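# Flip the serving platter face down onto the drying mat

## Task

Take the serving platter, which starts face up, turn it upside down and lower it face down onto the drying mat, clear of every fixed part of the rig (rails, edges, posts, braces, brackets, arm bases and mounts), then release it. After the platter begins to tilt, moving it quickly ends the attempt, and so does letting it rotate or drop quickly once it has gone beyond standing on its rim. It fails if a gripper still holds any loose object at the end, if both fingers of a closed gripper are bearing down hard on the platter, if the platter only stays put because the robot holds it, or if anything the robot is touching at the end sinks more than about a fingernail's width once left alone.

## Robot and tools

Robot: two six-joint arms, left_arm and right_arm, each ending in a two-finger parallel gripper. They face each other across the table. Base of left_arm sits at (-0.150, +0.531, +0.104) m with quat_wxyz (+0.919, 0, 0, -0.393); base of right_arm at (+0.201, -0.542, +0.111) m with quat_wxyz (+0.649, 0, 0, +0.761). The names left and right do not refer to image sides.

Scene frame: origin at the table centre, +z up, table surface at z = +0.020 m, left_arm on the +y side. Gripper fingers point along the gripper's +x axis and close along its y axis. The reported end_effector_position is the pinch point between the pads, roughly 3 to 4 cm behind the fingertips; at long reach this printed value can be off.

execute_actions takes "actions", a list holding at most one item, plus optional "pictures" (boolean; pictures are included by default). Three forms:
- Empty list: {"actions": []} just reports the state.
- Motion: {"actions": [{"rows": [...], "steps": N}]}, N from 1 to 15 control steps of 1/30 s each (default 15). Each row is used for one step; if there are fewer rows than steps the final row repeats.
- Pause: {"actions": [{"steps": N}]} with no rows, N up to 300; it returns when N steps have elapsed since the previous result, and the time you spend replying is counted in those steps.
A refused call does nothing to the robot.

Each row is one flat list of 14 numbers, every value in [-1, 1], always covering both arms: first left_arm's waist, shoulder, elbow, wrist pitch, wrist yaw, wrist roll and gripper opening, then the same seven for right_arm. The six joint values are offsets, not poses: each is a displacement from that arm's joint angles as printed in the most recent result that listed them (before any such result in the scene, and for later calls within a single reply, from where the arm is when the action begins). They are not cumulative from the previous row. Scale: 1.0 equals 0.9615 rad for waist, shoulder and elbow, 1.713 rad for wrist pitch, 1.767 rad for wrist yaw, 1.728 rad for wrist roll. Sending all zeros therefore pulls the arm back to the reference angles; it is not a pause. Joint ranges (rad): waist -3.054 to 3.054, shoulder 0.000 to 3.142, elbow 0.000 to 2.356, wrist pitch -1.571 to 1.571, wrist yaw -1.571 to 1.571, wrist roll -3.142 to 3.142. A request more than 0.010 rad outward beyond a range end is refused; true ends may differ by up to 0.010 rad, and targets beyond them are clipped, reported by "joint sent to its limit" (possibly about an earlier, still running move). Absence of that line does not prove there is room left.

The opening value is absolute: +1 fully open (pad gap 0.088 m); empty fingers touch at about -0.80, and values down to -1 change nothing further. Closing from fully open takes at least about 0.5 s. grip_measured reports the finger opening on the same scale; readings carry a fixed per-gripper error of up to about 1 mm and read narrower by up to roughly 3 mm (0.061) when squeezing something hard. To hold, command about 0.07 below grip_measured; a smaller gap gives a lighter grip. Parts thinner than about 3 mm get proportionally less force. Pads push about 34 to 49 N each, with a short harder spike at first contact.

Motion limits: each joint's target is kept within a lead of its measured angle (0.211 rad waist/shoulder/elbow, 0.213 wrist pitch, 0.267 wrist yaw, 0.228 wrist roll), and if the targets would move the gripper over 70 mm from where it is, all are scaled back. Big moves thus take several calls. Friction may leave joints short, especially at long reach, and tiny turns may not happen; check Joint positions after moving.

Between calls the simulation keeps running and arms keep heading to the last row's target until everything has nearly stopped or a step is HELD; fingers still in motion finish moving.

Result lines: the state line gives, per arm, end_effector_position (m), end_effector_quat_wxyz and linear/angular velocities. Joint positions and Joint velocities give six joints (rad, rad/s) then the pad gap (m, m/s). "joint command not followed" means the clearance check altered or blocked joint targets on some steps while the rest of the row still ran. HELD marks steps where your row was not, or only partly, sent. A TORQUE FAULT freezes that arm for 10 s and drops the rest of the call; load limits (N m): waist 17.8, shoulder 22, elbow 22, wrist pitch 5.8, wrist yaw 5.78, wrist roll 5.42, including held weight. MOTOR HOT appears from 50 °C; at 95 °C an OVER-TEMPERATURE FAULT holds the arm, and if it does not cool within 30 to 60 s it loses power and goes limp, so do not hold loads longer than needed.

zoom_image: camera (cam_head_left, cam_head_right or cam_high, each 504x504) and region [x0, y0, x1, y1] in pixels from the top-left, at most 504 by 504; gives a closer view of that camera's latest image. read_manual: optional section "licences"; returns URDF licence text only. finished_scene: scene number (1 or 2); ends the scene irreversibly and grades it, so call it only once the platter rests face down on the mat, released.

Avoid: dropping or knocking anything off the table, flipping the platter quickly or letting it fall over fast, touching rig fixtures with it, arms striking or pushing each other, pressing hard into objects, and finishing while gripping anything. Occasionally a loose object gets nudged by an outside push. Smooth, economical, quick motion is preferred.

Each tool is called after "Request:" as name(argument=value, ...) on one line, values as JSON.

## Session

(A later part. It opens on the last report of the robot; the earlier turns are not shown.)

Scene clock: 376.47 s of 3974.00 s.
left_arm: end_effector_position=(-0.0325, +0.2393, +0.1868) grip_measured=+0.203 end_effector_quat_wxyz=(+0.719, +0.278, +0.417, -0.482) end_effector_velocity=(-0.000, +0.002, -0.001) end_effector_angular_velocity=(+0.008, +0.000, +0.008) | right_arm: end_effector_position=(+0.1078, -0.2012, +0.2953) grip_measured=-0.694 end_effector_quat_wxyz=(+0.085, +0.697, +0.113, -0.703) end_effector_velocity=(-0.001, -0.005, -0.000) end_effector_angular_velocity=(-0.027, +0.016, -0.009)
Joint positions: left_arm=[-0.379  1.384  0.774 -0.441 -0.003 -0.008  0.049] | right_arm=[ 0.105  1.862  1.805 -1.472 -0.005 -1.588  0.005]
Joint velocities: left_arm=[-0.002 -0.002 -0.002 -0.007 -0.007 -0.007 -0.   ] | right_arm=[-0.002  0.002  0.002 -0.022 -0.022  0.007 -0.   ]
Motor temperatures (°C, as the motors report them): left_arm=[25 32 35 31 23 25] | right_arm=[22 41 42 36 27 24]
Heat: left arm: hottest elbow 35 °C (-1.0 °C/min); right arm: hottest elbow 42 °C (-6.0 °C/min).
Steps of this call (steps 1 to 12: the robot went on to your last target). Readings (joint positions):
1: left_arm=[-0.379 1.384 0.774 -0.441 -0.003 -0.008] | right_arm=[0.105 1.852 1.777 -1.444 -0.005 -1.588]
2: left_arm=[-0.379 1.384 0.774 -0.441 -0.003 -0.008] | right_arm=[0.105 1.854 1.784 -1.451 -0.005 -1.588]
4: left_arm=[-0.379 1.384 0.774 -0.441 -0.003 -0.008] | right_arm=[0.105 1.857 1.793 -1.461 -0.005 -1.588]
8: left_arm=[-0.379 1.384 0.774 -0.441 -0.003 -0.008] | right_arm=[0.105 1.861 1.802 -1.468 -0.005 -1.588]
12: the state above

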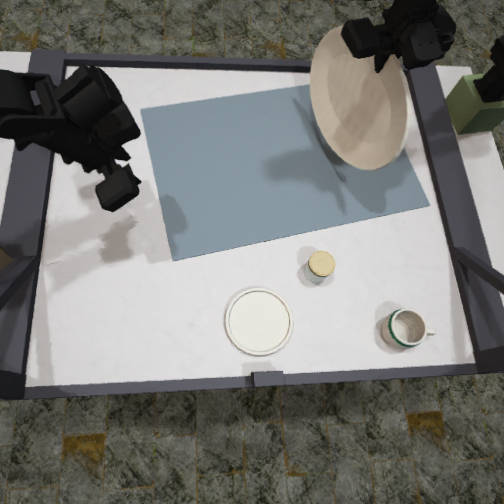

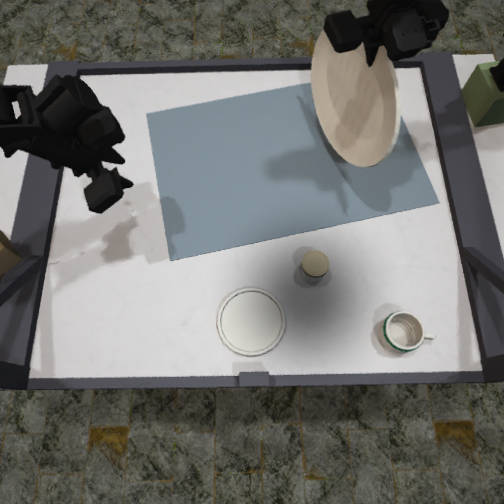

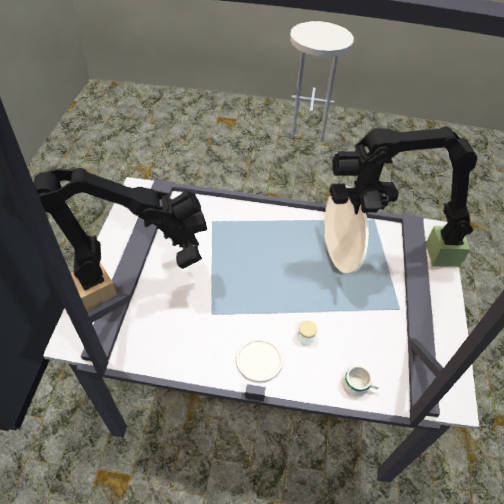

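Request:
execute_actions(actions=[{"rows": [[0,0,0,0,0,0,0.2,0,-0.034,0.043,-0.002,0,0.005,-0.85],[0,0,0,0,0,0,0.2,0,-0.034,0.043,-0.004,0,0.012,-0.85],[0,0,0,0,0,0,0.2,0,-0.034,0.043,-0.006,0,0.02,-0.85],[0,0,0,0,0,0,0.2,0,-0.034,0.043,-0.008,0,0.03,-0.85],[0,0,0,0,0,0,0.2,0,-0.034,0.043,-0.01,0,0.04,-0.85],[0,0,0,0,0,0,0.2,0,-0.034,0.043,-0.012,0,0.05,-0.85],[0,0,0,0,0,0,0.2,0,-0.034,0.043,-0.014,0,0.06,-0.85],[0,0,0,0,0,0,0.2,0,-0.034,0.043,-0.016,0,0.07,-0.85],[0,0,0,0,0,0,0.2,0,-0.034,0.043,-0.018,0,0.08,-0.85],[0,0,0,0,0,0,0.2,0,-0.034,0.043,-0.02,0,0.09,-0.85],[0,0,0,0,0,0,0.2,0,-0.034,0.043,-0.02,0,0.1,-0.85],[0,0,0,0,0,0,0.2,0,-0.034,0.043,-0.02,0,0.11,-0.85],[0,0,0,0,0,0,0.2,0,-0.034,0.043,-0.02,0,0.12,-0.85],[0,0,0,0,0,0,0.2,0,-0.034,0.043,-0.02,0,0.13,-0.85],[0,0,0,0,0,0,0.2,0,-0.034,0.043,-0.02,0,0.14,-0.85]], "steps": 15}], pictures=false)

Request:
execute_actions(actions=[{"rows": [[0,0,0,0,0,0,0.2,0,-0.034,0.043,0,0,0.045,-0.85],[0,0,0,0,0,0,0.2,0,-0.034,0.043,0,0,0.055,-0.85],[0,0,0,0,0,0,0.2,0,-0.034,0.043,0,0,0.065,-0.85],[0,0,0,0,0,0,0.2,0,-0.034,0.043,0,0,0.075,-0.85],[0,0,0,0,0,0,0.2,0,-0.034,0.043,0,0,0.085,-0.85],[0,0,0,0,0,0,0.2,0,-0.034,0.043,0,0,0.095,-0.85],[0,0,0,0,0,0,0.2,0,-0.034,0.043,0,0,0.105,-0.85],[0,0,0,0,0,0,0.2,0,-0.034,0.043,0,0,0.115,-0.85],[0,0,0,0,0,0,0.2,0,-0.034,0.043,0,0,0.125,-0.85],[0,0,0,0,0,0,0.2,0,-0.034,0.043,0,0,0.135,-0.85],[0,0,0,0,0,0,0.2,0,-0.034,0.043,0,0,0.145,-0.85],[0,0,0,0,0,0,0.2,0,-0.034,0.043,0,0,0.155,-0.85],[0,0,0,0,0,0,0.2,0,-0.034,0.043,0,0,0.165,-0.85],[0,0,0,0,0,0,0.2,0,-0.034,0.043,0,0,0.175,-0.85],[0,0,0,0,0,0,0.2,0,-0.034,0.043,0,0,0.185,-0.85]], "steps": 15}], pictures=false)

Request:
execute_actions(actions=[{"rows": [[0,0,0,0,0,0,0.2,0,-0.034,0.043,0,0,0.045,-0.85],[0,0,0,0,0,0,0.2,0,-0.034,0.043,0,0,0.055,-0.85],[0,0,0,0,0,0,0.2,0,-0.034,0.043,0,0,0.065,-0.85],[0,0,0,0,0,0,0.2,0,-0.034,0.043,0,0,0.075,-0.85],[0,0,0,0,0,0,0.2,0,-0.034,0.043,0,0,0.085,-0.85],[0,0,0,0,0,0,0.2,0,-0.034,0.043,0,0,0.095,-0.85],[0,0,0,0,0,0,0.2,0,-0.034,0.043,0,0,0.105,-0.85],[0,0,0,0,0,0,0.2,0,-0.034,0.043,0,0,0.115,-0.85],[0,0,0,0,0,0,0.2,0,-0.034,0.043,0,0,0.125,-0.85],[0,0,0,0,0,0,0.2,0,-0.034,0.043,0,0,0.135,-0.85],[0,0,0,0,0,0,0.2,0,-0.034,0.043,0,0,0.145,-0.85],[0,0,0,0,0,0,0.2,0,-0.034,0.043,0,0,0.155,-0.85],[0,0,0,0,0,0,0.2,0,-0.034,0.043,0,0,0.165,-0.85],[0,0,0,0,0,0,0.2,0,-0.034,0.043,0,0,0.175,-0.85],[0,0,0,0,0,0,0.2,0,-0.034,0.043,0,0,0.185,-0.85]], "steps": 15}], pictures=false)

Request:
execute_actions(actions=[{"rows": [[0,0,0,0,0,0,0.2,0,-0.034,0.043,0,0,0.045,-0.85],[0,0,0,0,0,0,0.2,0,-0.034,0.043,0,0,0.055,-0.85],[0,0,0,0,0,0,0.2,0,-0.034,0.043,0,0,0.065,-0.85],[0,0,0,0,0,0,0.2,0,-0.034,0.043,0,0,0.075,-0.85],[0,0,0,0,0,0,0.2,0,-0.034,0.043,0,0,0.085,-0.85],[0,0,0,0,0,0,0.2,0,-0.034,0.043,0,0,0.095,-0.85],[0,0,0,0,0,0,0.2,0,-0.034,0.043,0,0,0.105,-0.85],[0,0,0,0,0,0,0.2,0,-0.034,0.043,0,0,0.115,-0.85],[0,0,0,0,0,0,0.2,0,-0.034,0.043,0,0,0.125,-0.85],[0,0,0,0,0,0,0.2,0,-0.034,0.043,0,0,0.135,-0.85],[0,0,0,0,0,0,0.2,0,-0.034,0.043,0,0,0.145,-0.85],[0,0,0,0,0,0,0.2,0,-0.034,0.043,0,0,0.155,-0.85],[0,0,0,0,0,0,0.2,0,-0.034,0.043,0,0,0.165,-0.85],[0,0,0,0,0,0,0.2,0,-0.034,0.043,0,0,0.175,-0.85],[0,0,0,0,0,0,0.2,0,-0.034,0.043,0,0,0.185,-0.85]], "steps": 15}], pictures=false)

Request:
execute_actions(actions=[{"steps": 12}])

Scene clock: 404.33 s of 3974.00 s.
left_arm: end_effector_position=(-0.0325, +0.2393, +0.1868) grip_measured=+0.203 end_effector_quat_wxyz=(+0.719, +0.278, +0.417, -0.482) end_effector_velocity=(-0.000, +0.008, -0.004) end_effector_angular_velocity=(+0.040, -0.001, +0.015) | right_arm: end_effector_position=(+0.1095, -0.2076, +0.2952) grip_measured=-0.694 end_effector_quat_wxyz=(-0.034, -0.704, -0.040, +0.708) end_effector_velocity=(+0.001, -0.006, -0.001) end_effector_angular_velocity=(-0.031, +0.004, -0.493)
Joint positions: left_arm=[-0.379  1.384  0.774 -0.441 -0.003 -0.008  0.049] | right_arm=[ 0.105  1.863  1.806 -1.504 -0.005 -1.411  0.005]
Joint velocities: left_arm=[-0.002 -0.002 -0.002 -0.037 -0.022 -0.007  0.   ] | right_arm=[-0.002 -0.002 -0.007 -0.022 -0.007  0.491 -0.   ]
Motor temperatures (°C, as the motors report them): left_arm=[25 32 35 31 23 25] | right_arm=[22 45 45 33 27 24]
Heat: left arm: hottest elbow 35 °C (+1.0 °C/min); right arm: hottest shoulder 45 °C (+4.0 °C/min).
Steps of this call (steps 1 to 30: the robot went on to your last target; steps 31 to 90: nothing new was sent; then 24.37 s passed at rest; steps 91 to 105: all 15 steps of this action). Readings (joint positions):
91: left_arm=[-0.379 1.384 0.774 -0.441 -0.003 -0.008] | right_arm=[0.105 1.863 1.806 -1.474 -0.005 -1.588]
92: left_arm=[-0.379 1.384 0.774 -0.441 -0.003 -0.008] | right_arm=[0.105 1.863 1.806 -1.474 -0.005 -1.586]
94: left_arm=[-0.379 1.384 0.774 -0.441 -0.003 -0.008] | right_arm=[0.105 1.863 1.806 -1.477 -0.005 -1.573]
98: left_arm=[-0.379 1.384 0.774 -0.441 -0.003 -0.008] | right_arm=[0.105 1.863 1.806 -1.490 -0.005 -1.523]
105: the state above

Scene clock: 404.83 s of 3974.00 s.
left_arm: end_effector_position=(-0.0325, +0.2393, +0.1868) grip_measured=+0.203 end_effector_quat_wxyz=(+0.719, +0.278, +0.417, -0.482) end_effector_velocity=(-0.003, -0.002, +0.001) end_effector_angular_velocity=(-0.015, +0.018, -0.007) | right_arm: end_effector_position=(+0.1095, -0.2076, +0.2952) grip_measured=-0.694 end_effector_quat_wxyz=(+0.056, -0.702, +0.050, +0.708) end_effector_velocity=(-0.000, -0.009, +0.000) end_effector_angular_velocity=(-0.045, +0.016, -0.508)
Joint positions: left_arm=[-0.379  1.384  0.774 -0.441 -0.003 -0.008  0.049] | right_arm=[ 0.105  1.863  1.806 -1.504 -0.005 -1.158  0.005]
Joint velocities: left_arm=[-0.002 -0.002 -0.002  0.007  0.022 -0.007 -0.   ] | right_arm=[-0.002 -0.002 -0.002 -0.037 -0.022  0.505  0.   ]
Motor temperatures (°C, as the motors report them): left_arm=[25 32 35 31 23 25] | right_arm=[22 45 45 33 27 24]
Heat: left arm: hottest elbow 35 °C (+1.0 °C/min); right arm: hottest shoulder 45 °C (+4.0 °C/min).
Steps of this call (steps 1 to 15: all 15 steps of this action). Readings (joint positions):
1: left_arm=[-0.379 1.384 0.774 -0.441 -0.003 -0.008] | right_arm=[0.105 1.863 1.806 -1.504 -0.005 -1.395]
2: left_arm=[-0.379 1.384 0.774 -0.441 -0.003 -0.008] | right_arm=[0.105 1.863 1.806 -1.504 -0.005 -1.378]
4: left_arm=[-0.379 1.384 0.774 -0.441 -0.003 -0.008] | right_arm=[0.105 1.863 1.806 -1.504 -0.005 -1.346]
8: left_arm=[-0.379 1.384 0.774 -0.441 -0.003 -0.008] | right_arm=[0.105 1.863 1.806 -1.504 -0.005 -1.278]
15: the state above

Scene clock: 405.33 s of 3974.00 s.
left_arm: end_effector_position=(-0.0325, +0.2393, +0.1868) grip_measured=+0.203 end_effector_quat_wxyz=(+0.719, +0.278, +0.417, -0.482) end_effector_velocity=(+0.001, +0.001, +0.001) end_effector_angular_velocity=(+0.008, -0.013, +0.010) | right_arm: end_effector_position=(+0.1095, -0.2076, +0.2952) grip_measured=-0.694 end_effector_quat_wxyz=(+0.144, -0.690, +0.139, +0.696) end_effector_velocity=(+0.000, -0.002, +0.000) end_effector_angular_velocity=(-0.013, +0.010, -0.522)
Joint positions: left_arm=[-0.379  1.384  0.774 -0.441 -0.003 -0.008  0.049] | right_arm=[ 0.105  1.863  1.806 -1.504 -0.005 -0.904  0.005]
Joint velocities: left_arm=[-0.007 -0.002  0.002 -0.007 -0.022 -0.007  0.   ] | right_arm=[-0.002 -0.002 -0.002 -0.007 -0.007  0.52  -0.   ]
Motor temperatures (°C, as the motors report them): left_arm=[25 32 35 31 23 25] | right_arm=[22 45 45 33 27 24]
Heat: left arm: hottest elbow 35 °C (+1.0 °C/min); right arm: hottest shoulder 45 °C (+4.1 °C/min).
Steps of this call (steps 1 to 15: all 15 steps of this action). Readings (joint positions):
1: left_arm=[-0.379 1.384 0.774 -0.441 -0.003 -0.008] | right_arm=[0.105 1.863 1.806 -1.504 -0.005 -1.141]
2: left_arm=[-0.379 1.384 0.774 -0.441 -0.003 -0.008] | right_arm=[0.105 1.863 1.806 -1.504 -0.005 -1.125]
4: left_arm=[-0.379 1.384 0.774 -0.441 -0.003 -0.008] | right_arm=[0.105 1.863 1.806 -1.504 -0.005 -1.092]
8: left_arm=[-0.379 1.384 0.774 -0.441 -0.003 -0.008] | right_arm=[0.105 1.863 1.806 -1.504 -0.005 -1.024]
15: the state above

Scene clock: 405.83 s of 3974.00 s.
left_arm: end_effector_position=(-0.0325, +0.2393, +0.1868) grip_measured=+0.203 end_effector_quat_wxyz=(+0.719, +0.278, +0.417, -0.482) end_effector_velocity=(-0.000, +0.005, -0.002) end_effector_angular_velocity=(+0.024, -0.001, -0.000) | right_arm: end_effector_position=(+0.1094, -0.2077, +0.2952) grip_measured=-0.694 end_effector_quat_wxyz=(+0.229, -0.666, +0.226, +0.673) end_effector_velocity=(+0.002, +0.002, -0.001) end_effector_angular_velocity=(+0.000, -0.002, -0.508)
Joint positions: left_arm=[-0.379  1.384  0.774 -0.441 -0.003 -0.008  0.049] | right_arm=[ 0.105  1.863  1.806 -1.504 -0.006 -0.651  0.005]
Joint velocities: left_arm=[ 0.002 -0.002 -0.002 -0.022 -0.007  0.007 -0.   ] | right_arm=[-0.002  0.002 -0.002  0.007  0.007  0.505  0.   ]
Motor temperatures (°C, as the motors report them): left_arm=[25 32 35 31 23 25] | right_arm=[22 45 45 33 27 24]
Heat: left arm: hottest elbow 35 °C (+1.0 °C/min); right arm: hottest shoulder 45 °C (+4.0 °C/min).
Steps of this call (steps 1 to 15: all 15 steps of this action). Readings (joint positions):
1: left_arm=[-0.379 1.384 0.774 -0.441 -0.003 -0.008] | right_arm=[0.105 1.863 1.806 -1.504 -0.005 -0.888]
2: left_arm=[-0.379 1.384 0.774 -0.441 -0.003 -0.008] | right_arm=[0.105 1.863 1.806 -1.504 -0.005 -0.872]
4: left_arm=[-0.379 1.384 0.774 -0.441 -0.003 -0.008] | right_arm=[0.105 1.863 1.806 -1.504 -0.005 -0.839]
8: left_arm=[-0.379 1.384 0.774 -0.441 -0.003 -0.008] | right_arm=[0.105 1.863 1.806 -1.504 -0.005 -0.772]
15: the state above

Scene clock: 406.23 s of 3974.00 s.
left_arm: end_effector_position=(-0.0325, +0.2393, +0.1868) grip_measured=+0.203 end_effector_quat_wxyz=(+0.719, +0.278, +0.417, -0.482) end_effector_velocity=(+0.000, +0.001, +0.001) end_effector_angular_velocity=(+0.001, +0.005, +0.020) | right_arm: end_effector_position=(+0.1093, -0.2077, +0.2952) grip_measured=-0.694 end_effector_quat_wxyz=(+0.250, -0.658, +0.246, +0.666) end_effector_velocity=(+0.001, -0.005, -0.001) end_effector_angular_velocity=(-0.028, +0.000, -0.039)
Joint positions: left_arm=[-0.379  1.384  0.774 -0.441 -0.003 -0.008  0.049] | right_arm=[ 0.105  1.863  1.806 -1.504 -0.006 -0.59   0.005]
Joint velocities: left_arm=[-0.002 -0.002  0.002 -0.007 -0.007 -0.022 -0.   ] | right_arm=[-0.002  0.002 -0.002 -0.022 -0.007  0.037 -0.   ]
Motor temperatures (°C, as the motors report them): left_arm=[25 32 35 31 23 25] | right_arm=[22 45 45 33 27 24]
Heat: left arm: hottest elbow 35 °C (+1.0 °C/min); right arm: hottest shoulder 45 °C (+4.0 °C/min).
Steps of this call (steps 1 to 12: the robot went on to your last target). Readings (joint positions):
1: left_arm=[-0.379 1.384 0.774 -0.441 -0.003 -0.008] | right_arm=[0.105 1.863 1.806 -1.504 -0.006 -0.636]
2: left_arm=[-0.379 1.384 0.774 -0.441 -0.003 -0.008] | right_arm=[0.105 1.863 1.806 -1.504 -0.006 -0.624]
4: left_arm=[-0.379 1.384 0.774 -0.441 -0.003 -0.008] | right_arm=[0.105 1.863 1.806 -1.504 -0.006 -0.609]
8: left_arm=[-0.379 1.384 0.774 -0.441 -0.003 -0.008] | right_arm=[0.105 1.863 1.806 -1.504 -0.006 -0.595]
12: the state above

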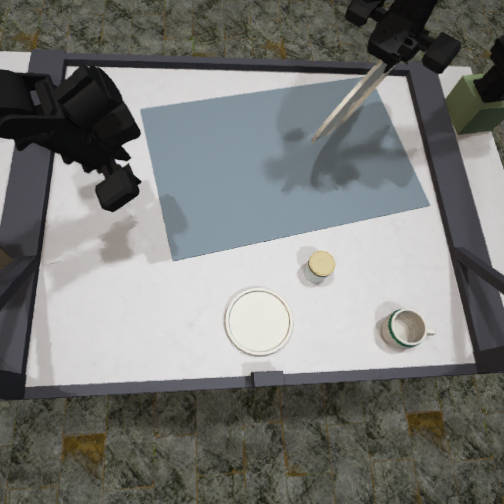

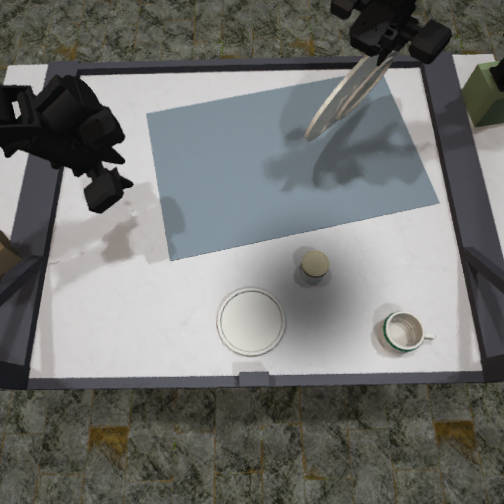

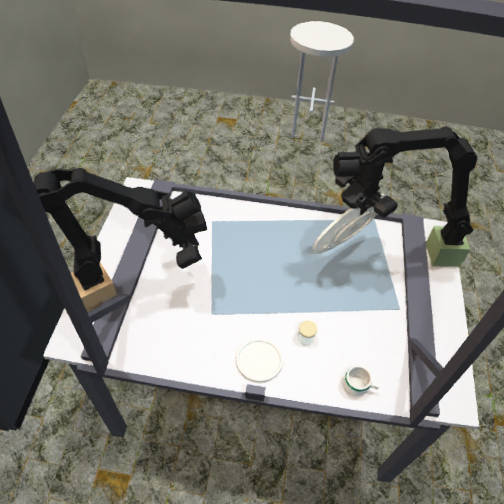

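Request:
execute_actions(actions=[{"rows": [[0,0,0,0,0,0,0.2,0,-0.034,0.043,0,0,0.008,-0.85],[0,0,0,0,0,0,0.2,0,-0.034,0.043,0,0,0.016,-0.85],[0,0,0,0,0,0,0.2,0,-0.034,0.043,0,0,0.026,-0.85],[0,0,0,0,0,0,0.2,0,-0.034,0.043,0,0,0.038,-0.85],[0,0,0,0,0,0,0.2,0,-0.034,0.043,0,0,0.05,-0.85],[0,0,0,0,0,0,0.2,0,-0.034,0.043,0,0,0.062,-0.85],[0,0,0,0,0,0,0.2,0,-0.034,0.043,0,0,0.074,-0.85],[0,0,0,0,0,0,0.2,0,-0.034,0.043,0,0,0.086,-0.85],[0,0,0,0,0,0,0.2,0,-0.034,0.043,0,0,0.098,-0.85],[0,0,0,0,0,0,0.2,0,-0.034,0.043,0,0,0.11,-0.85],[0,0,0,0,0,0,0.2,0,-0.034,0.043,0,0,0.122,-0.85],[0,0,0,0,0,0,0.2,0,-0.034,0.043,0,0,0.134,-0.85],[0,0,0,0,0,0,0.2,0,-0.034,0.043,0,0,0.146,-0.85],[0,0,0,0,0,0,0.2,0,-0.034,0.043,0,0,0.158,-0.85],[0,0,0,0,0,0,0.2,0,-0.034,0.043,0,0,0.17,-0.85]], "steps": 15}], pictures=false)

Request:
execute_actions(actions=[{"rows": [[0,0,0,0,0,0,0.2,0,-0.034,0.043,0,0,0.057,-0.85],[0,0,0,0,0,0,0.2,0,-0.034,0.043,0,0,0.069,-0.85],[0,0,0,0,0,0,0.2,0,-0.034,0.043,0,0,0.081,-0.85],[0,0,0,0,0,0,0.2,0,-0.034,0.043,0,0,0.093,-0.85],[0,0,0,0,0,0,0.2,0,-0.034,0.043,0,0,0.105,-0.85],[0,0,0,0,0,0,0.2,0,-0.034,0.043,0,0,0.117,-0.85],[0,0,0,0,0,0,0.2,0,-0.034,0.043,0,0,0.129,-0.85],[0,0,0,0,0,0,0.2,0,-0.034,0.043,0,0,0.141,-0.85],[0,0,0,0,0,0,0.2,0,-0.034,0.043,0,0,0.153,-0.85],[0,0,0,0,0,0,0.2,0,-0.034,0.043,0,0,0.165,-0.85],[0,0,0,0,0,0,0.2,0,-0.034,0.043,0,0,0.177,-0.85],[0,0,0,0,0,0,0.2,0,-0.034,0.043,0,0,0.189,-0.85],[0,0,0,0,0,0,0.2,0,-0.034,0.043,0,0,0.201,-0.85],[0,0,0,0,0,0,0.2,0,-0.034,0.043,0,0,0.213,-0.85],[0,0,0,0,0,0,0.2,0,-0.034,0.043,0,0,0.225,-0.85]], "steps": 15}])

Request:
execute_actions(actions=[{"rows": [[0,0,0,0,0,0,0.2,0,-0.034,0.043,0,0,0.057,-0.85],[0,0,0,0,0,0,0.2,0,-0.034,0.043,0,0,0.069,-0.85],[0,0,0,0,0,0,0.2,0,-0.034,0.043,0,0,0.081,-0.85],[0,0,0,0,0,0,0.2,0,-0.034,0.043,0,0,0.093,-0.85],[0,0,0,0,0,0,0.2,0,-0.034,0.043,0,0,0.105,-0.85],[0,0,0,0,0,0,0.2,0,-0.034,0.043,0,0,0.117,-0.85],[0,0,0,0,0,0,0.2,0,-0.034,0.043,0,0,0.129,-0.85],[0,0,0,0,0,0,0.2,0,-0.034,0.043,0,0,0.141,-0.85],[0,0,0,0,0,0,0.2,0,-0.034,0.043,0,0,0.153,-0.85],[0,0,0,0,0,0,0.2,0,-0.034,0.043,0,0,0.165,-0.85],[0,0,0,0,0,0,0.2,0,-0.034,0.043,0,0,0.177,-0.85],[0,0,0,0,0,0,0.2,0,-0.034,0.043,0,0,0.189,-0.85],[0,0,0,0,0,0,0.2,0,-0.034,0.043,0,0,0.201,-0.85],[0,0,0,0,0,0,0.2,0,-0.034,0.043,0,0,0.213,-0.85],[0,0,0,0,0,0,0.2,0,-0.034,0.043,0,0,0.225,-0.85]], "steps": 15}], pictures=false)

Request:
execute_actions(actions=[{"rows": [[0,0,0,0,0,0,0.2,0,-0.034,0.043,0,0,0.057,-0.85],[0,0,0,0,0,0,0.2,0,-0.034,0.043,0,0,0.069,-0.85],[0,0,0,0,0,0,0.2,0,-0.034,0.043,0,0,0.081,-0.85],[0,0,0,0,0,0,0.2,0,-0.034,0.043,0,0,0.093,-0.85],[0,0,0,0,0,0,0.2,0,-0.034,0.043,0,0,0.105,-0.85],[0,0,0,0,0,0,0.2,0,-0.034,0.043,0,0,0.117,-0.85],[0,0,0,0,0,0,0.2,0,-0.034,0.043,0,0,0.129,-0.85],[0,0,0,0,0,0,0.2,0,-0.034,0.043,0,0,0.141,-0.85],[0,0,0,0,0,0,0.2,0,-0.034,0.043,0,0,0.153,-0.85],[0,0,0,0,0,0,0.2,0,-0.034,0.043,0,0,0.165,-0.85],[0,0,0,0,0,0,0.2,0,-0.034,0.043,0,0,0.177,-0.85],[0,0,0,0,0,0,0.2,0,-0.034,0.043,0,0,0.189,-0.85],[0,0,0,0,0,0,0.2,0,-0.034,0.043,0,0,0.201,-0.85],[0,0,0,0,0,0,0.2,0,-0.034,0.043,0,0,0.213,-0.85],[0,0,0,0,0,0,0.2,0,-0.034,0.043,0,0,0.225,-0.85]], "steps": 15}], pictures=false)

Request:
execute_actions(actions=[{"rows": [[0,0,0,0,0,0,0.2,0,-0.034,0.043,0,0,0.057,-0.85],[0,0,0,0,0,0,0.2,0,-0.034,0.043,0,0,0.069,-0.85],[0,0,0,0,0,0,0.2,0,-0.034,0.043,0,0,0.081,-0.85],[0,0,0,0,0,0,0.2,0,-0.034,0.043,0,0,0.093,-0.85],[0,0,0,0,0,0,0.2,0,-0.034,0.043,0,0,0.105,-0.85],[0,0,0,0,0,0,0.2,0,-0.034,0.043,0,0,0.117,-0.85],[0,0,0,0,0,0,0.2,0,-0.034,0.043,0,0,0.129,-0.85],[0,0,0,0,0,0,0.2,0,-0.034,0.043,0,0,0.141,-0.85],[0,0,0,0,0,0,0.2,0,-0.034,0.043,0,0,0.153,-0.85],[0,0,0,0,0,0,0.2,0,-0.034,0.043,0,0,0.165,-0.85],[0,0,0,0,0,0,0.2,0,-0.034,0.043,0,0,0.177,-0.85],[0,0,0,0,0,0,0.2,0,-0.034,0.043,0,0,0.189,-0.85],[0,0,0,0,0,0,0.2,0,-0.034,0.043,0,0,0.201,-0.85],[0,0,0,0,0,0,0.2,0,-0.034,0.043,0,0,0.213,-0.85],[0,0,0,0,0,0,0.2,0,-0.034,0.043,0,0,0.225,-0.85]], "steps": 15}], pictures=false)

Request:
execute_actions(actions=[{"rows": [[0,0,0,0,0,0,0.2,0,-0.034,0.043,0,0,0.057,-0.85],[0,0,0,0,0,0,0.2,0,-0.034,0.043,0,0,0.069,-0.85],[0,0,0,0,0,0,0.2,0,-0.034,0.043,0,0,0.081,-0.85],[0,0,0,0,0,0,0.2,0,-0.034,0.043,0,0,0.093,-0.85],[0,0,0,0,0,0,0.2,0,-0.034,0.043,0,0,0.105,-0.85],[0,0,0,0,0,0,0.2,0,-0.034,0.043,0,0,0.117,-0.85],[0,0,0,0,0,0,0.2,0,-0.034,0.043,0,0,0.129,-0.85],[0,0,0,0,0,0,0.2,0,-0.034,0.043,0,0,0.141,-0.85],[0,0,0,0,0,0,0.2,0,-0.034,0.043,0,0,0.153,-0.85],[0,0,0,0,0,0,0.2,0,-0.034,0.043,0,0,0.165,-0.85],[0,0,0,0,0,0,0.2,0,-0.034,0.043,0,0,0.177,-0.85],[0,0,0,0,0,0,0.2,0,-0.034,0.043,0,0,0.189,-0.85],[0,0,0,0,0,0,0.2,0,-0.034,0.043,0,0,0.201,-0.85],[0,0,0,0,0,0,0.2,0,-0.034,0.043,0,0,0.213,-0.85],[0,0,0,0,0,0,0.2,0,-0.034,0.043,0,0,0.225,-0.85]], "steps": 15}], pictures=false)

Request:
execute_actions(actions=[{"rows": [[0,0,0,0,0,0,0.2,0,-0.034,0.043,0,0,0.057,-0.85],[0,0,0,0,0,0,0.2,0,-0.034,0.043,0,0,0.069,-0.85],[0,0,0,0,0,0,0.2,0,-0.034,0.043,0,0,0.081,-0.85],[0,0,0,0,0,0,0.2,0,-0.034,0.043,0,0,0.093,-0.85],[0,0,0,0,0,0,0.2,0,-0.034,0.043,0,0,0.105,-0.85],[0,0,0,0,0,0,0.2,0,-0.034,0.043,0,0,0.117,-0.85],[0,0,0,0,0,0,0.2,0,-0.034,0.043,0,0,0.129,-0.85],[0,0,0,0,0,0,0.2,0,-0.034,0.043,0,0,0.141,-0.85],[0,0,0,0,0,0,0.2,0,-0.034,0.043,0,0,0.153,-0.85],[0,0,0,0,0,0,0.2,0,-0.034,0.043,0,0,0.165,-0.85],[0,0,0,0,0,0,0.2,0,-0.034,0.043,0,0,0.177,-0.85],[0,0,0,0,0,0,0.2,0,-0.034,0.043,0,0,0.189,-0.85],[0,0,0,0,0,0,0.2,0,-0.034,0.043,0,0,0.201,-0.85],[0,0,0,0,0,0,0.2,0,-0.034,0.043,0,0,0.211,-0.85],[0,0,0,0,0,0,0.2,0,-0.034,0.043,0,0,0.22,-0.85]], "steps": 15}], pictures=false)

Request:
execute_actions(actions=[{"steps": 12}])

Scene clock: 441.63 s of 3974.00 s.
left_arm: end_effector_position=(-0.0325, +0.2393, +0.1868) grip_measured=+0.203 end_effector_quat_wxyz=(+0.719, +0.278, +0.417, -0.482) end_effector_velocity=(-0.001, -0.001, +0.001) end_effector_angular_velocity=(-0.016, +0.020, +0.026) | right_arm: end_effector_position=(+0.1092, -0.2077, +0.2952) grip_measured=-0.694 end_effector_quat_wxyz=(+0.319, -0.627, +0.317, +0.636) end_effector_velocity=(+0.000, -0.002, +0.003) end_effector_angular_velocity=(-0.005, +0.012, -0.596)
Joint positions: left_arm=[-0.379  1.384  0.774 -0.441 -0.003 -0.008  0.049] | right_arm=[ 0.105  1.863  1.806 -1.504 -0.007 -0.373  0.005]
Joint velocities: left_arm=[-0.002 -0.002 -0.002  0.007  0.007 -0.037 -0.   ] | right_arm=[-0.002 -0.007  0.002 -0.007 -0.007  0.593  0.   ]
Motor temperatures (°C, as the motors report them): left_arm=[25 31 35 31 23 25] | right_arm=[22 50 45 31 27 24]
Heat: left arm: hottest elbow 35 °C (+0.0 °C/min); right arm: hottest shoulder 50 °C (+7.1 °C/min). Fold the right arm in close to its base before you think long.
MOTOR HOT: a motor of the right arm reached 50 °C. Now the hottest motor of the right arm, joint 2 (shoulder), reports 50 °C. The temperature limit of the motors' drives, at which the controller stops that arm, is 95 °C. To cool a motor, set the load down, stop pushing, or move to a pose that needs little force.
Steps of this call (steps 1 to 30: the robot went on to your last target; steps 31 to 90: nothing new was sent; then 31.90 s passed at rest; steps 91 to 105: all 15 steps of this action). Readings (joint positions):
91: left_arm=[-0.379 1.384 0.774 -0.441 -0.003 -0.008] | right_arm=[0.105 1.863 1.806 -1.504 -0.006 -0.586]
92: left_arm=[-0.379 1.384 0.774 -0.441 -0.003 -0.008] | right_arm=[0.105 1.863 1.806 -1.504 -0.006 -0.583]
94: left_arm=[-0.379 1.384 0.774 -0.441 -0.003 -0.008] | right_arm=[0.105 1.863 1.806 -1.504 -0.006 -0.567]
98: left_arm=[-0.379 1.384 0.774 -0.441 -0.003 -0.008] | right_arm=[0.105 1.863 1.806 -1.504 -0.007 -0.507]
105: the state above

Scene clock: 442.13 s of 3974.00 s.
left_arm: end_effector_position=(-0.0325, +0.2393, +0.1868) grip_measured=+0.203 end_effector_quat_wxyz=(+0.719, +0.278, +0.417, -0.482) end_effector_velocity=(-0.002, +0.002, -0.002) end_effector_angular_velocity=(+0.012, +0.002, +0.003) | right_arm: end_effector_position=(+0.1091, -0.2077, +0.2952) grip_measured=-0.694 end_effector_quat_wxyz=(+0.412, -0.570, +0.412, +0.579) end_effector_velocity=(-0.002, -0.003, +0.000) end_effector_angular_velocity=(-0.019, +0.024, -0.610)
Joint positions: left_arm=[-0.379  1.384  0.774 -0.441 -0.003 -0.008  0.049] | right_arm=[ 0.105  1.863  1.806 -1.504 -0.008 -0.064  0.005]
Joint velocities: left_arm=[-0.007  0.002 -0.002 -0.007 -0.007 -0.007 -0.   ] | right_arm=[-0.002 -0.002 -0.002 -0.007 -0.022  0.608 -0.   ]
Motor temperatures (°C, as the motors report them): left_arm=[25 31 35 31 23 25] | right_arm=[22 50 45 31 27 24]
Heat: left arm: hottest elbow 35 °C (+0.0 °C/min); right arm: hottest shoulder 50 °C (+7.0 °C/min). Fold the right arm in close to its base before you think long.
MOTOR HOT: still on. Now the hottest motor of the right arm, joint 2 (shoulder), reports 50 °C; a drive's own limit is 95 °C.
Steps of this call (steps 1 to 15: all 15 steps of this action). Readings (joint positions):
1: left_arm=[-0.379 1.384 0.774 -0.441 -0.003 -0.008] | right_arm=[0.105 1.863 1.806 -1.504 -0.007 -0.353]
2: left_arm=[-0.379 1.384 0.774 -0.441 -0.003 -0.008] | right_arm=[0.105 1.863 1.806 -1.504 -0.007 -0.332]
4: left_arm=[-0.379 1.384 0.774 -0.441 -0.003 -0.008] | right_arm=[0.105 1.863 1.806 -1.504 -0.007 -0.291]
8: left_arm=[-0.379 1.384 0.774 -0.441 -0.003 -0.008] | right_arm=[0.105 1.863 1.806 -1.504 -0.008 -0.209]
15: the state above

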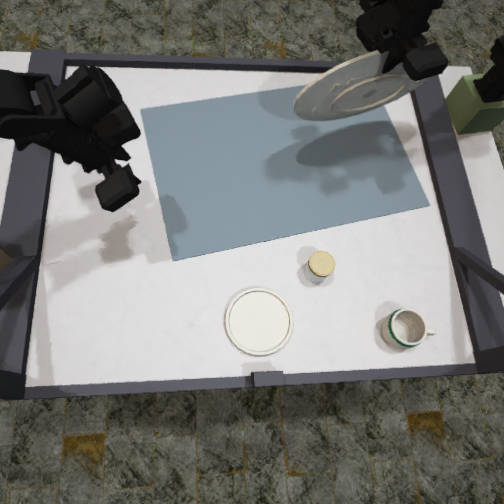

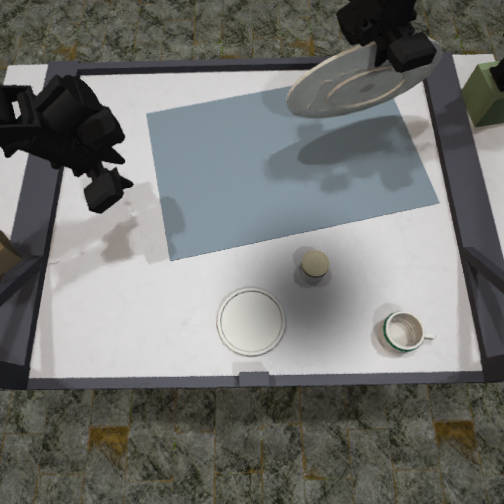

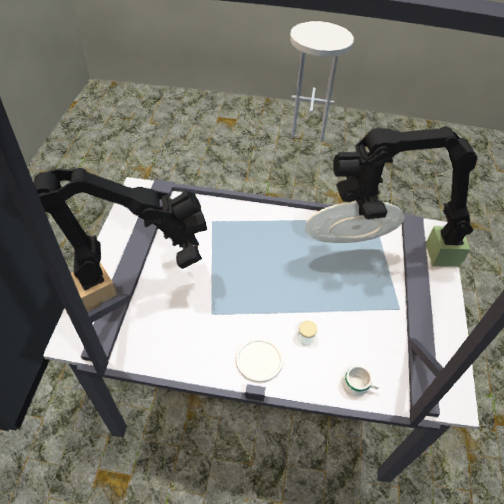

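Scene clock: 442.63 s of 3974.00 s.
left_arm: end_effector_position=(-0.0325, +0.2393, +0.1868) grip_measured=+0.203 end_effector_quat_wxyz=(+0.719, +0.278, +0.417, -0.482) end_effector_velocity=(-0.003, +0.005, -0.004) end_effector_angular_velocity=(+0.023, +0.014, +0.015) | right_arm: end_effector_position=(+0.1090, -0.2075, +0.2952) grip_measured=-0.694 end_effector_quat_wxyz=(+0.495, -0.500, +0.496, +0.509) end_effector_velocity=(+0.002, -0.002, +0.000) end_effector_angular_velocity=(-0.012, -0.004, -0.611)
Joint positions: left_arm=[-0.379  1.384  0.774 -0.441 -0.003 -0.008  0.049] | right_arm=[ 0.105  1.863  1.806 -1.503 -0.008  0.245  0.005]
Joint velocities: left_arm=[-0.007 -0.002 -0.007 -0.022 -0.007 -0.022 -0.   ] | right_arm=[-0.002 -0.002 -0.002 -0.007  0.007  0.608 -0.   ]
Motor temperatures (°C, as the motors report them): left_arm=[25 31 36 31 23 25] | right_arm=[22 50 45 31 27 24]
Heat: left arm: hottest elbow 36 °C (+1.0 °C/min); right arm: hottest shoulder 50 °C (+7.1 °C/min). Fold the right arm in close to its base before you think long.
MOTOR HOT: still on. Now the hottest motor of the right arm, joint 2 (shoulder), reports 50 °C; a drive's own limit is 95 °C.
Steps of this call (steps 1 to 15: all 15 steps of this action). Readings (joint positions):
1: left_arm=[-0.379 1.384 0.774 -0.441 -0.003 -0.008] | right_arm=[0.105 1.863 1.806 -1.504 -0.008 -0.044]
2: left_arm=[-0.379 1.384 0.774 -0.441 -0.003 -0.008] | right_arm=[0.105 1.863 1.806 -1.504 -0.008 -0.023]
4: left_arm=[-0.379 1.384 0.774 -0.441 -0.003 -0.008] | right_arm=[0.105 1.863 1.806 -1.504 -0.008 0.018]
8: left_arm=[-0.379 1.384 0.774 -0.441 -0.003 -0.008] | right_arm=[0.105 1.863 1.806 -1.503 -0.008 0.100]
15: the state above

Scene clock: 443.13 s of 3974.00 s.
left_arm: end_effector_position=(-0.0325, +0.2393, +0.1868) grip_measured=+0.203 end_effector_quat_wxyz=(+0.719, +0.278, +0.417, -0.482) end_effector_velocity=(-0.005, +0.000, -0.001) end_effector_angular_velocity=(-0.002, +0.024, -0.007) | right_arm: end_effector_position=(+0.1089, -0.2072, +0.2952) grip_measured=-0.694 end_effector_quat_wxyz=(+0.566, -0.417, +0.568, +0.427) end_effector_velocity=(+0.002, -0.002, +0.000) end_effector_angular_velocity=(-0.016, +0.011, -0.615)
Joint positions: left_arm=[-0.379  1.384  0.774 -0.441 -0.003 -0.008  0.049] | right_arm=[ 0.105  1.863  1.806 -1.501 -0.008  0.555  0.005]
Joint velocities: left_arm=[-0.002 -0.002 -0.002 -0.007  0.022 -0.007 -0.   ] | right_arm=[-0.007 -0.002 -0.002 -0.007 -0.007  0.608 -0.   ]
Motor temperatures (°C, as the motors report them): left_arm=[25 31 36 31 23 25] | right_arm=[22 50 45 31 27 24]
Heat: left arm: hottest elbow 36 °C (+1.0 °C/min); right arm: hottest shoulder 50 °C (+7.0 °C/min). Fold the right arm in close to its base before you think long.
MOTOR HOT: still on. Now the hottest motor of the right arm, joint 2 (shoulder), reports 50 °C; a drive's own limit is 95 °C.
Steps of this call (steps 1 to 15: all 15 steps of this action). Readings (joint positions):
1: left_arm=[-0.379 1.384 0.774 -0.441 -0.003 -0.008] | right_arm=[0.105 1.863 1.806 -1.503 -0.008 0.266]
2: left_arm=[-0.379 1.384 0.774 -0.441 -0.003 -0.008] | right_arm=[0.105 1.863 1.806 -1.502 -0.008 0.286]
4: left_arm=[-0.379 1.384 0.774 -0.441 -0.003 -0.008] | right_arm=[0.105 1.863 1.806 -1.502 -0.008 0.327]
8: left_arm=[-0.379 1.384 0.774 -0.441 -0.003 -0.008] | right_arm=[0.105 1.863 1.806 -1.501 -0.008 0.410]
15: the state above

Scene clock: 443.63 s of 3974.00 s.
left_arm: end_effector_position=(-0.0325, +0.2393, +0.1868) grip_measured=+0.203 end_effector_quat_wxyz=(+0.719, +0.278, +0.417, -0.482) end_effector_velocity=(+0.000, +0.001, +0.002) end_effector_angular_velocity=(-0.001, -0.003, +0.008) | right_arm: end_effector_position=(+0.1087, -0.2067, +0.2952) grip_measured=-0.694 end_effector_quat_wxyz=(+0.624, -0.324, +0.627, +0.336) end_effector_velocity=(+0.000, -0.003, +0.002) end_effector_angular_velocity=(-0.011, +0.014, -0.596)
Joint positions: left_arm=[-0.379  1.384  0.774 -0.441 -0.003 -0.008  0.049] | right_arm=[ 0.105  1.863  1.806 -1.499 -0.008  0.865  0.005]
Joint velocities: left_arm=[-0.002 -0.007  0.002 -0.007 -0.007 -0.007  0.   ] | right_arm=[-0.002 -0.007 -0.002 -0.007 -0.007  0.593 -0.   ]
Motor temperatures (°C, as the motors report them): left_arm=[25 31 36 31 23 25] | right_arm=[22 50 45 31 27 24]
Heat: left arm: hottest elbow 36 °C (+1.0 °C/min); right arm: hottest shoulder 50 °C (+7.1 °C/min). Fold the right arm in close to its base before you think long.
MOTOR HOT: still on. Now the hottest motor of the right arm, joint 2 (shoulder), reports 50 °C; a drive's own limit is 95 °C.
Steps of this call (steps 1 to 15: all 15 steps of this action). Readings (joint positions):
1: left_arm=[-0.379 1.384 0.774 -0.441 -0.003 -0.008] | right_arm=[0.105 1.863 1.806 -1.501 -0.008 0.576]
2: left_arm=[-0.379 1.384 0.774 -0.441 -0.003 -0.008] | right_arm=[0.105 1.863 1.806 -1.501 -0.008 0.596]
4: left_arm=[-0.379 1.384 0.774 -0.441 -0.003 -0.008] | right_arm=[0.105 1.863 1.806 -1.500 -0.008 0.637]
8: left_arm=[-0.379 1.384 0.774 -0.441 -0.003 -0.008] | right_arm=[0.105 1.863 1.806 -1.499 -0.008 0.720]
15: the state above

Scene clock: 444.13 s of 3974.00 s.
left_arm: end_effector_position=(-0.0325, +0.2393, +0.1868) grip_measured=+0.203 end_effector_quat_wxyz=(+0.719, +0.278, +0.417, -0.482) end_effector_velocity=(-0.003, -0.002, +0.001) end_effector_angular_velocity=(-0.015, +0.018, -0.007) | right_arm: end_effector_position=(+0.1086, -0.2062, +0.2952) grip_measured=-0.694 end_effector_quat_wxyz=(+0.666, -0.223, +0.671, +0.236) end_effector_velocity=(-0.002, -0.003, +0.000) end_effector_angular_velocity=(-0.020, +0.028, -0.610)
Joint positions: left_arm=[-0.379  1.384  0.774 -0.441 -0.003 -0.008  0.049] | right_arm=[ 0.105  1.863  1.806 -1.497 -0.008  1.174  0.005]
Joint velocities: left_arm=[-0.002 -0.002 -0.002  0.007  0.022 -0.007 -0.   ] | right_arm=[-0.002 -0.002 -0.002 -0.007 -0.022  0.608 -0.   ]
Motor temperatures (°C, as the motors report them): left_arm=[25 31 36 31 23 25] | right_arm=[22 50 45 31 27 24]
Heat: left arm: hottest elbow 36 °C (+1.0 °C/min); right arm: hottest shoulder 50 °C (+7.0 °C/min). Fold the right arm in close to its base before you think long.
MOTOR HOT: still on. Now the hottest motor of the right arm, joint 2 (shoulder), reports 50 °C; a drive's own limit is 95 °C.
Steps of this call (steps 1 to 15: all 15 steps of this action). Readings (joint positions):
1: left_arm=[-0.379 1.384 0.774 -0.441 -0.003 -0.008] | right_arm=[0.105 1.863 1.806 -1.499 -0.008 0.885]
2: left_arm=[-0.379 1.384 0.774 -0.441 -0.003 -0.008] | right_arm=[0.105 1.863 1.806 -1.499 -0.008 0.906]
4: left_arm=[-0.379 1.384 0.774 -0.441 -0.003 -0.008] | right_arm=[0.105 1.863 1.806 -1.498 -0.008 0.947]
8: left_arm=[-0.379 1.384 0.774 -0.441 -0.003 -0.008] | right_arm=[0.105 1.863 1.806 -1.497 -0.008 1.029]
15: the state above

Scene clock: 444.63 s of 3974.00 s.
left_arm: end_effector_position=(-0.0325, +0.2393, +0.1868) grip_measured=+0.203 end_effector_quat_wxyz=(+0.719, +0.278, +0.417, -0.482) end_effector_velocity=(+0.001, -0.001, +0.001) end_effector_angular_velocity=(-0.003, -0.012, -0.005) | right_arm: end_effector_position=(+0.1085, -0.2057, +0.2952) grip_measured=-0.694 end_effector_quat_wxyz=(+0.693, -0.117, +0.700, +0.131) end_effector_velocity=(+0.000, -0.002, -0.001) end_effector_angular_velocity=(-0.021, +0.013, -0.566)
Joint positions: left_arm=[-0.379  1.384  0.774 -0.441 -0.003 -0.008  0.049] | right_arm=[ 0.105  1.863  1.806 -1.494 -0.008  1.482  0.005]
Joint velocities: left_arm=[-0.002 -0.002 -0.002  0.007 -0.007  0.007 -0.   ] | right_arm=[-0.002  0.002 -0.002 -0.007 -0.007  0.564  0.   ]
Motor temperatures (°C, as the motors report them): left_arm=[25 31 36 31 23 25] | right_arm=[22 50 45 31 27 24]
Heat: left arm: hottest elbow 36 °C (+1.0 °C/min); right arm: hottest shoulder 50 °C (+7.1 °C/min). Fold the right arm in close to its base before you think long.
MOTOR HOT: still on. Now the hottest motor of the right arm, joint 2 (shoulder), reports 50 °C; a drive's own limit is 95 °C.
Steps of this call (steps 1 to 15: all 15 steps of this action). Readings (joint positions):
1: left_arm=[-0.379 1.384 0.774 -0.441 -0.003 -0.008] | right_arm=[0.105 1.863 1.806 -1.497 -0.008 1.195]
2: left_arm=[-0.379 1.384 0.774 -0.441 -0.003 -0.008] | right_arm=[0.105 1.863 1.806 -1.497 -0.008 1.215]
4: left_arm=[-0.379 1.384 0.774 -0.441 -0.003 -0.008] | right_arm=[0.105 1.863 1.806 -1.496 -0.008 1.256]
8: left_arm=[-0.379 1.384 0.774 -0.441 -0.003 -0.008] | right_arm=[0.105 1.863 1.806 -1.494 -0.008 1.339]
15: the state above

Scene clock: 445.03 s of 3974.00 s.
left_arm: end_effector_position=(-0.0325, +0.2393, +0.1868) grip_measured=+0.203 end_effector_quat_wxyz=(+0.719, +0.278, +0.417, -0.482) end_effector_velocity=(-0.002, +0.001, -0.001) end_effector_angular_velocity=(+0.003, +0.012, +0.000) | right_arm: end_effector_position=(+0.1085, -0.2057, +0.2952) grip_measured=-0.694 end_effector_quat_wxyz=(+0.696, -0.094, +0.703, +0.107) end_effector_velocity=(+0.002, -0.001, -0.001) end_effector_angular_velocity=(-0.010, -0.010, +0.005)
Joint positions: left_arm=[-0.379  1.384  0.774 -0.441 -0.003 -0.008  0.049] | right_arm=[ 0.105  1.863  1.806 -1.494 -0.008  1.549  0.005]
Joint velocities: left_arm=[-0.002 -0.002 -0.002 -0.007  0.007 -0.007  0.   ] | right_arm=[-0.002  0.002 -0.002 -0.007  0.007 -0.007 -0.   ]
Motor temperatures (°C, as the motors report them): left_arm=[25 31 36 31 23 25] | right_arm=[22 50 45 31 27 24]
Heat: left arm: hottest elbow 36 °C (+1.0 °C/min); right arm: hottest shoulder 50 °C (+7.1 °C/min). Fold the right arm in close to its base before you think long.
MOTOR HOT: still on. Now the hottest motor of the right arm, joint 2 (shoulder), reports 50 °C; a drive's own limit is 95 °C.
Steps of this call (steps 1 to 12: the robot went on to your last target). Readings (joint positions):
1: left_arm=[-0.379 1.384 0.774 -0.441 -0.003 -0.008] | right_arm=[0.105 1.863 1.806 -1.494 -0.008 1.499]
2: left_arm=[-0.379 1.384 0.774 -0.441 -0.003 -0.008] | right_arm=[0.105 1.863 1.806 -1.494 -0.008 1.512]
4: left_arm=[-0.379 1.384 0.774 -0.441 -0.003 -0.008] | right_arm=[0.105 1.863 1.806 -1.494 -0.008 1.527]
8: left_arm=[-0.379 1.384 0.774 -0.441 -0.003 -0.008] | right_arm=[0.105 1.863 1.806 -1.494 -0.008 1.543]
12: the state above

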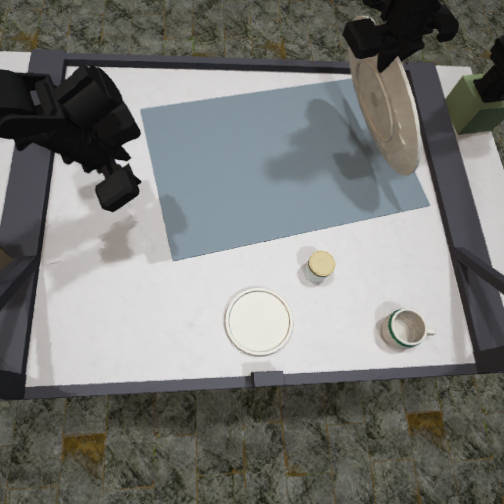

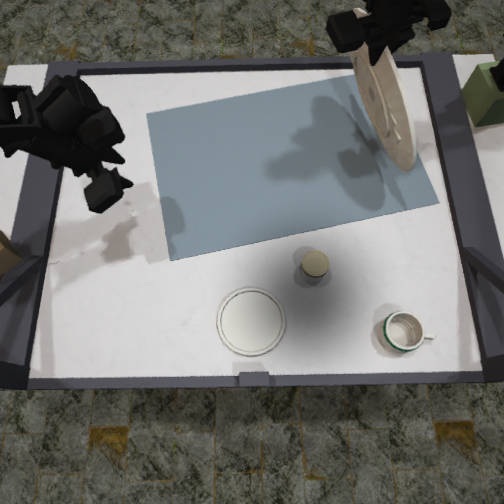

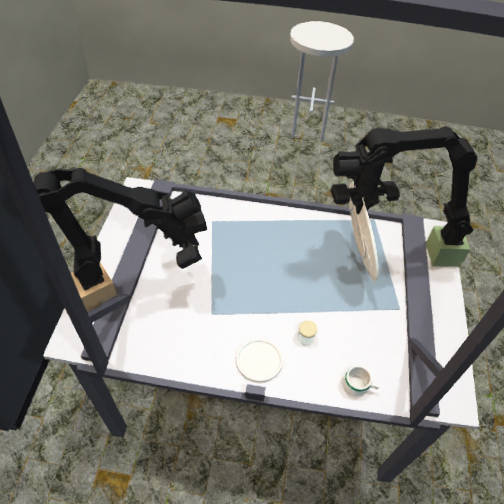

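Request:
execute_actions(actions=[{"rows": [[0,0,0,0,0,0,0.2,0.005,-0.035,0.032,0.007,0,0.004,-0.85],[0,0,0,0,0,0,0.2,0.007,-0.036,0.028,0.013,0,0.004,-0.85],[0,0,0,0,0,0,0.2,0.009,-0.037,0.025,0.02,0,0.004,-0.85],[0,0,0,0,0,0,0.2,0.012,-0.038,0.021,0.027,0,0.004,-0.85],[0,0,0,0,0,0,0.2,0.014,-0.039,0.017,0.033,0,0.004,-0.85],[0,0,0,0,0,0,0.2,0.016,-0.04,0.013,0.04,0,0.004,-0.85],[0,0,0,0,0,0,0.2,0.018,-0.041,0.01,0.047,0,0.004,-0.85],[0,0,0,0,0,0,0.2,0.02,-0.042,0.006,0.053,0,0.004,-0.85],[0,0,0,0,0,0,0.2,0.023,-0.043,0.002,0.06,0,0.004,-0.85],[0,0,0,0,0,0,0.2,0.025,-0.044,-0.001,0.067,0,0.004,-0.85],[0,0,0,0,0,0,0.2,0.027,-0.045,-0.005,0.073,0,0.004,-0.85],[0,0,0,0,0,0,0.2,0.029,-0.046,-0.009,0.08,0,0.004,-0.85],[0,0,0,0,0,0,0.2,0.032,-0.047,-0.013,0.087,0,0.004,-0.85],[0,0,0,0,0,0,0.2,0.034,-0.048,-0.016,0.093,0,0.004,-0.85],[0,0,0,0,0,0,0.2,0.036,-0.05,-0.02,0.1,0,0.004,-0.85]], "steps": 15}], pictures=false)

Request:
execute_actions(actions=[{"rows": [[0,0,0,0,0,0,0.2,0.012,-0.045,0.014,0.033,0,0,-0.85],[0,0,0,0,0,0,0.2,0.014,-0.046,0.01,0.04,0,0,-0.85],[0,0,0,0,0,0,0.2,0.016,-0.047,0.007,0.047,0,0,-0.85],[0,0,0,0,0,0,0.2,0.018,-0.048,0.003,0.053,0,0,-0.85],[0,0,0,0,0,0,0.2,0.02,-0.049,-0.001,0.06,0,0,-0.85],[0,0,0,0,0,0,0.2,0.023,-0.05,-0.004,0.067,0,0,-0.85],[0,0,0,0,0,0,0.2,0.025,-0.051,-0.008,0.073,0,0,-0.85],[0,0,0,0,0,0,0.2,0.027,-0.052,-0.012,0.08,0,0,-0.85],[0,0,0,0,0,0,0.2,0.029,-0.053,-0.015,0.087,0,0,-0.85],[0,0,0,0,0,0,0.2,0.032,-0.054,-0.019,0.093,0,0,-0.85],[0,0,0,0,0,0,0.2,0.034,-0.055,-0.023,0.1,0,0,-0.85],[0,0,0,0,0,0,0.2,0.036,-0.055,-0.026,0.107,0,0,-0.85],[0,0,0,0,0,0,0.2,0.038,-0.055,-0.03,0.113,0,0,-0.85],[0,0,0,0,0,0,0.2,0.04,-0.055,-0.033,0.12,0,0,-0.85],[0,0,0,0,0,0,0.2,0.042,-0.055,-0.036,0.127,0,0,-0.85]], "steps": 15}], pictures=false)

Request:
execute_actions(actions=[{"steps": 12}])

Scene clock: 467.10 s of 3974.00 s.
left_arm: end_effector_position=(-0.0325, +0.2393, +0.1868) grip_measured=+0.203 end_effector_quat_wxyz=(+0.719, +0.278, +0.417, -0.482) end_effector_velocity=(-0.004, +0.004, -0.003) end_effector_angular_velocity=(+0.014, +0.024, +0.013) | right_arm: end_effector_position=(+0.0938, -0.1850, +0.2924) grip_measured=-0.695 end_effector_quat_wxyz=(+0.689, -0.064, +0.706, +0.151) end_effector_velocity=(-0.035, +0.027, -0.032) end_effector_angular_velocity=(+0.132, +0.046, +0.074)
Joint positions: left_arm=[-0.379  1.384  0.774 -0.441 -0.003 -0.008  0.049] | right_arm=[ 0.129  1.863  1.788 -1.37  -0.007  1.553  0.005]
Joint velocities: left_arm=[-0.002 -0.002 -0.002 -0.022  0.007 -0.022 -0.   ] | right_arm=[ 0.066 -0.002 -0.149  0.286 -0.007 -0.007 -0.   ]
Motor temperatures (°C, as the motors report them): left_arm=[25 31 36 32 23 25] | right_arm=[22 52 46 30 27 24]
Heat: left arm: hottest elbow 36 °C (+1.0 °C/min); right arm: hottest shoulder 52 °C (+7.0 °C/min). Fold the right arm in close to its base before you think long.
MOTOR HOT: still on. Now the hottest motor of the right arm, joint 2 (shoulder), reports 52 °C; a drive's own limit is 95 °C.
Steps of this call (steps 1 to 30: the robot went on to your last target; steps 31 to 90: nothing new was sent; then 18.57 s passed at rest; steps 91 to 105: all 15 steps of this action). Readings (joint positions):
91: left_arm=[-0.379 1.384 0.774 -0.441 -0.003 -0.008] | right_arm=[0.105 1.863 1.806 -1.494 -0.008 1.552]
92: left_arm=[-0.379 1.384 0.774 -0.441 -0.003 -0.008] | right_arm=[0.105 1.863 1.806 -1.492 -0.008 1.552]
94: left_arm=[-0.379 1.384 0.774 -0.441 -0.003 -0.008] | right_arm=[0.106 1.863 1.806 -1.482 -0.007 1.552]
98: left_arm=[-0.379 1.384 0.774 -0.441 -0.003 -0.008] | right_arm=[0.113 1.863 1.806 -1.440 -0.007 1.553]
105: the state above

Scene clock: 467.60 s of 3974.00 s.
left_arm: end_effector_position=(-0.0325, +0.2393, +0.1868) grip_measured=+0.203 end_effector_quat_wxyz=(+0.719, +0.278, +0.417, -0.482) end_effector_velocity=(-0.001, +0.005, -0.002) end_effector_angular_velocity=(+0.021, +0.006, +0.008) | right_arm: end_effector_position=(+0.0745, -0.1627, +0.2871) grip_measured=-0.695 end_effector_quat_wxyz=(+0.676, -0.032, +0.707, +0.203) end_effector_velocity=(-0.034, +0.030, -0.024) end_effector_angular_velocity=(+0.164, +0.041, +0.081)
Joint positions: left_arm=[-0.379  1.384  0.774 -0.441 -0.003 -0.008  0.049] | right_arm=[ 0.159  1.863  1.748 -1.21  -0.007  1.553  0.005]
Joint velocities: left_arm=[-0.002 -0.002 -0.002 -0.022 -0.007 -0.007 -0.   ] | right_arm=[ 0.061 -0.002 -0.134  0.3    0.007 -0.022  0.   ]
Motor temperatures (°C, as the motors report them): left_arm=[25 31 36 32 23 25] | right_arm=[22 52 45 30 27 24]
Heat: left arm: hottest elbow 36 °C (+1.0 °C/min); right arm: hottest shoulder 52 °C (+6.1 °C/min). Fold the right arm in close to its base before you think long.
MOTOR HOT: still on. Now the hottest motor of the right arm, joint 2 (shoulder), reports 52 °C; a drive's own limit is 95 °C.
Steps of this call (steps 1 to 15: all 15 steps of this action). Readings (joint positions):
1: left_arm=[-0.379 1.384 0.774 -0.441 -0.003 -0.008] | right_arm=[0.131 1.863 1.785 -1.361 -0.007 1.553]
2: left_arm=[-0.379 1.384 0.774 -0.441 -0.003 -0.008] | right_arm=[0.133 1.863 1.783 -1.351 -0.007 1.553]
4: left_arm=[-0.379 1.384 0.774 -0.441 -0.003 -0.008] | right_arm=[0.137 1.863 1.779 -1.331 -0.007 1.553]
8: left_arm=[-0.379 1.384 0.774 -0.441 -0.003 -0.008] | right_arm=[0.144 1.863 1.774 -1.280 -0.007 1.553]
15: the state above

Scene clock: 468.00 s of 3974.00 s.
left_arm: end_effector_position=(-0.0325, +0.2393, +0.1868) grip_measured=+0.203 end_effector_quat_wxyz=(+0.719, +0.278, +0.417, -0.482) end_effector_velocity=(+0.001, +0.004, -0.003) end_effector_angular_velocity=(+0.017, -0.010, +0.015) | right_arm: end_effector_position=(+0.0695, -0.1574, +0.2857) grip_measured=-0.695 end_effector_quat_wxyz=(+0.673, -0.025, +0.707, +0.216) end_effector_velocity=(+0.002, -0.005, -0.008) end_effector_angular_velocity=(-0.033, -0.002, -0.008)
Joint positions: left_arm=[-0.379  1.384  0.774 -0.441 -0.003 -0.008  0.049] | right_arm=[ 0.167  1.863  1.735 -1.168 -0.007  1.553  0.005]
Joint velocities: left_arm=[-0.002 -0.002 -0.007 -0.007 -0.022 -0.007 -0.   ] | right_arm=[-0.002  0.002 -0.022 -0.007 -0.007  0.007 -0.   ]
Motor temperatures (°C, as the motors report them): left_arm=[25 31 36 32 23 25] | right_arm=[22 52 45 30 27 24]
Heat: left arm: hottest elbow 36 °C (+1.0 °C/min); right arm: hottest shoulder 52 °C (+6.0 °C/min). Fold the right arm in close to its base before you think long.
MOTOR HOT: still on. Now the hottest motor of the right arm, joint 2 (shoulder), reports 52 °C; a drive's own limit is 95 °C.
Steps of this call (steps 1 to 12: the robot went on to your last target). Readings (joint positions):
1: left_arm=[-0.379 1.384 0.774 -0.441 -0.003 -0.008] | right_arm=[0.161 1.863 1.744 -1.199 -0.007 1.553]
2: left_arm=[-0.379 1.384 0.774 -0.441 -0.003 -0.008] | right_arm=[0.163 1.863 1.742 -1.190 -0.007 1.553]
4: left_arm=[-0.379 1.384 0.774 -0.441 -0.003 -0.008] | right_arm=[0.166 1.863 1.739 -1.178 -0.007 1.553]
8: left_arm=[-0.379 1.384 0.774 -0.441 -0.003 -0.008] | right_arm=[0.167 1.863 1.738 -1.171 -0.007 1.553]
12: the state above

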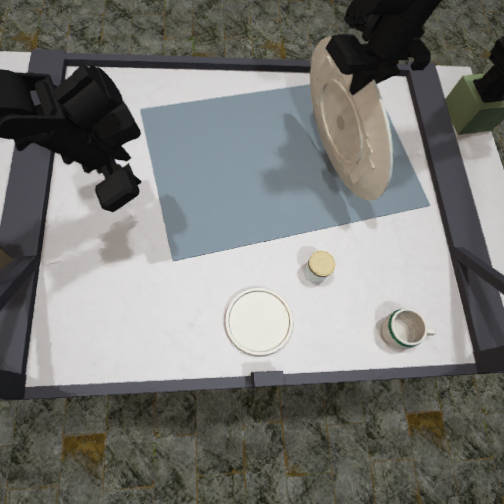

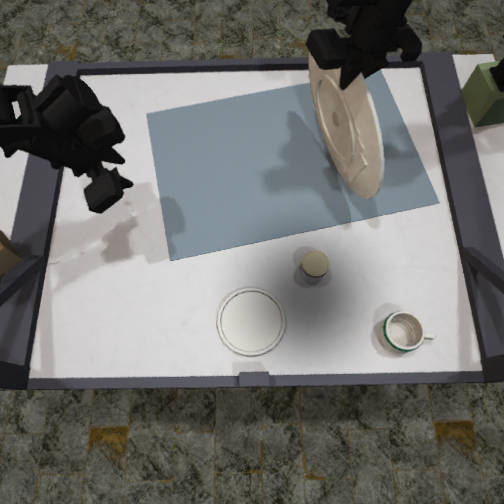

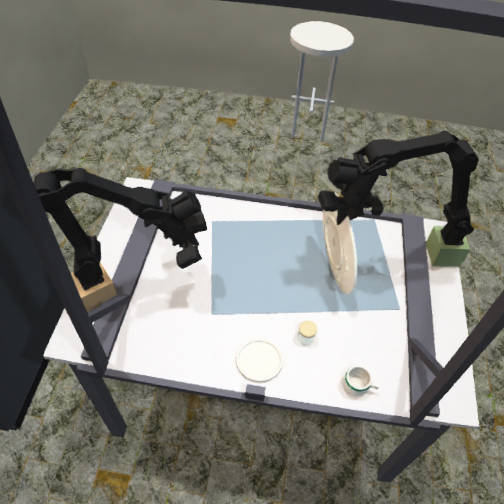

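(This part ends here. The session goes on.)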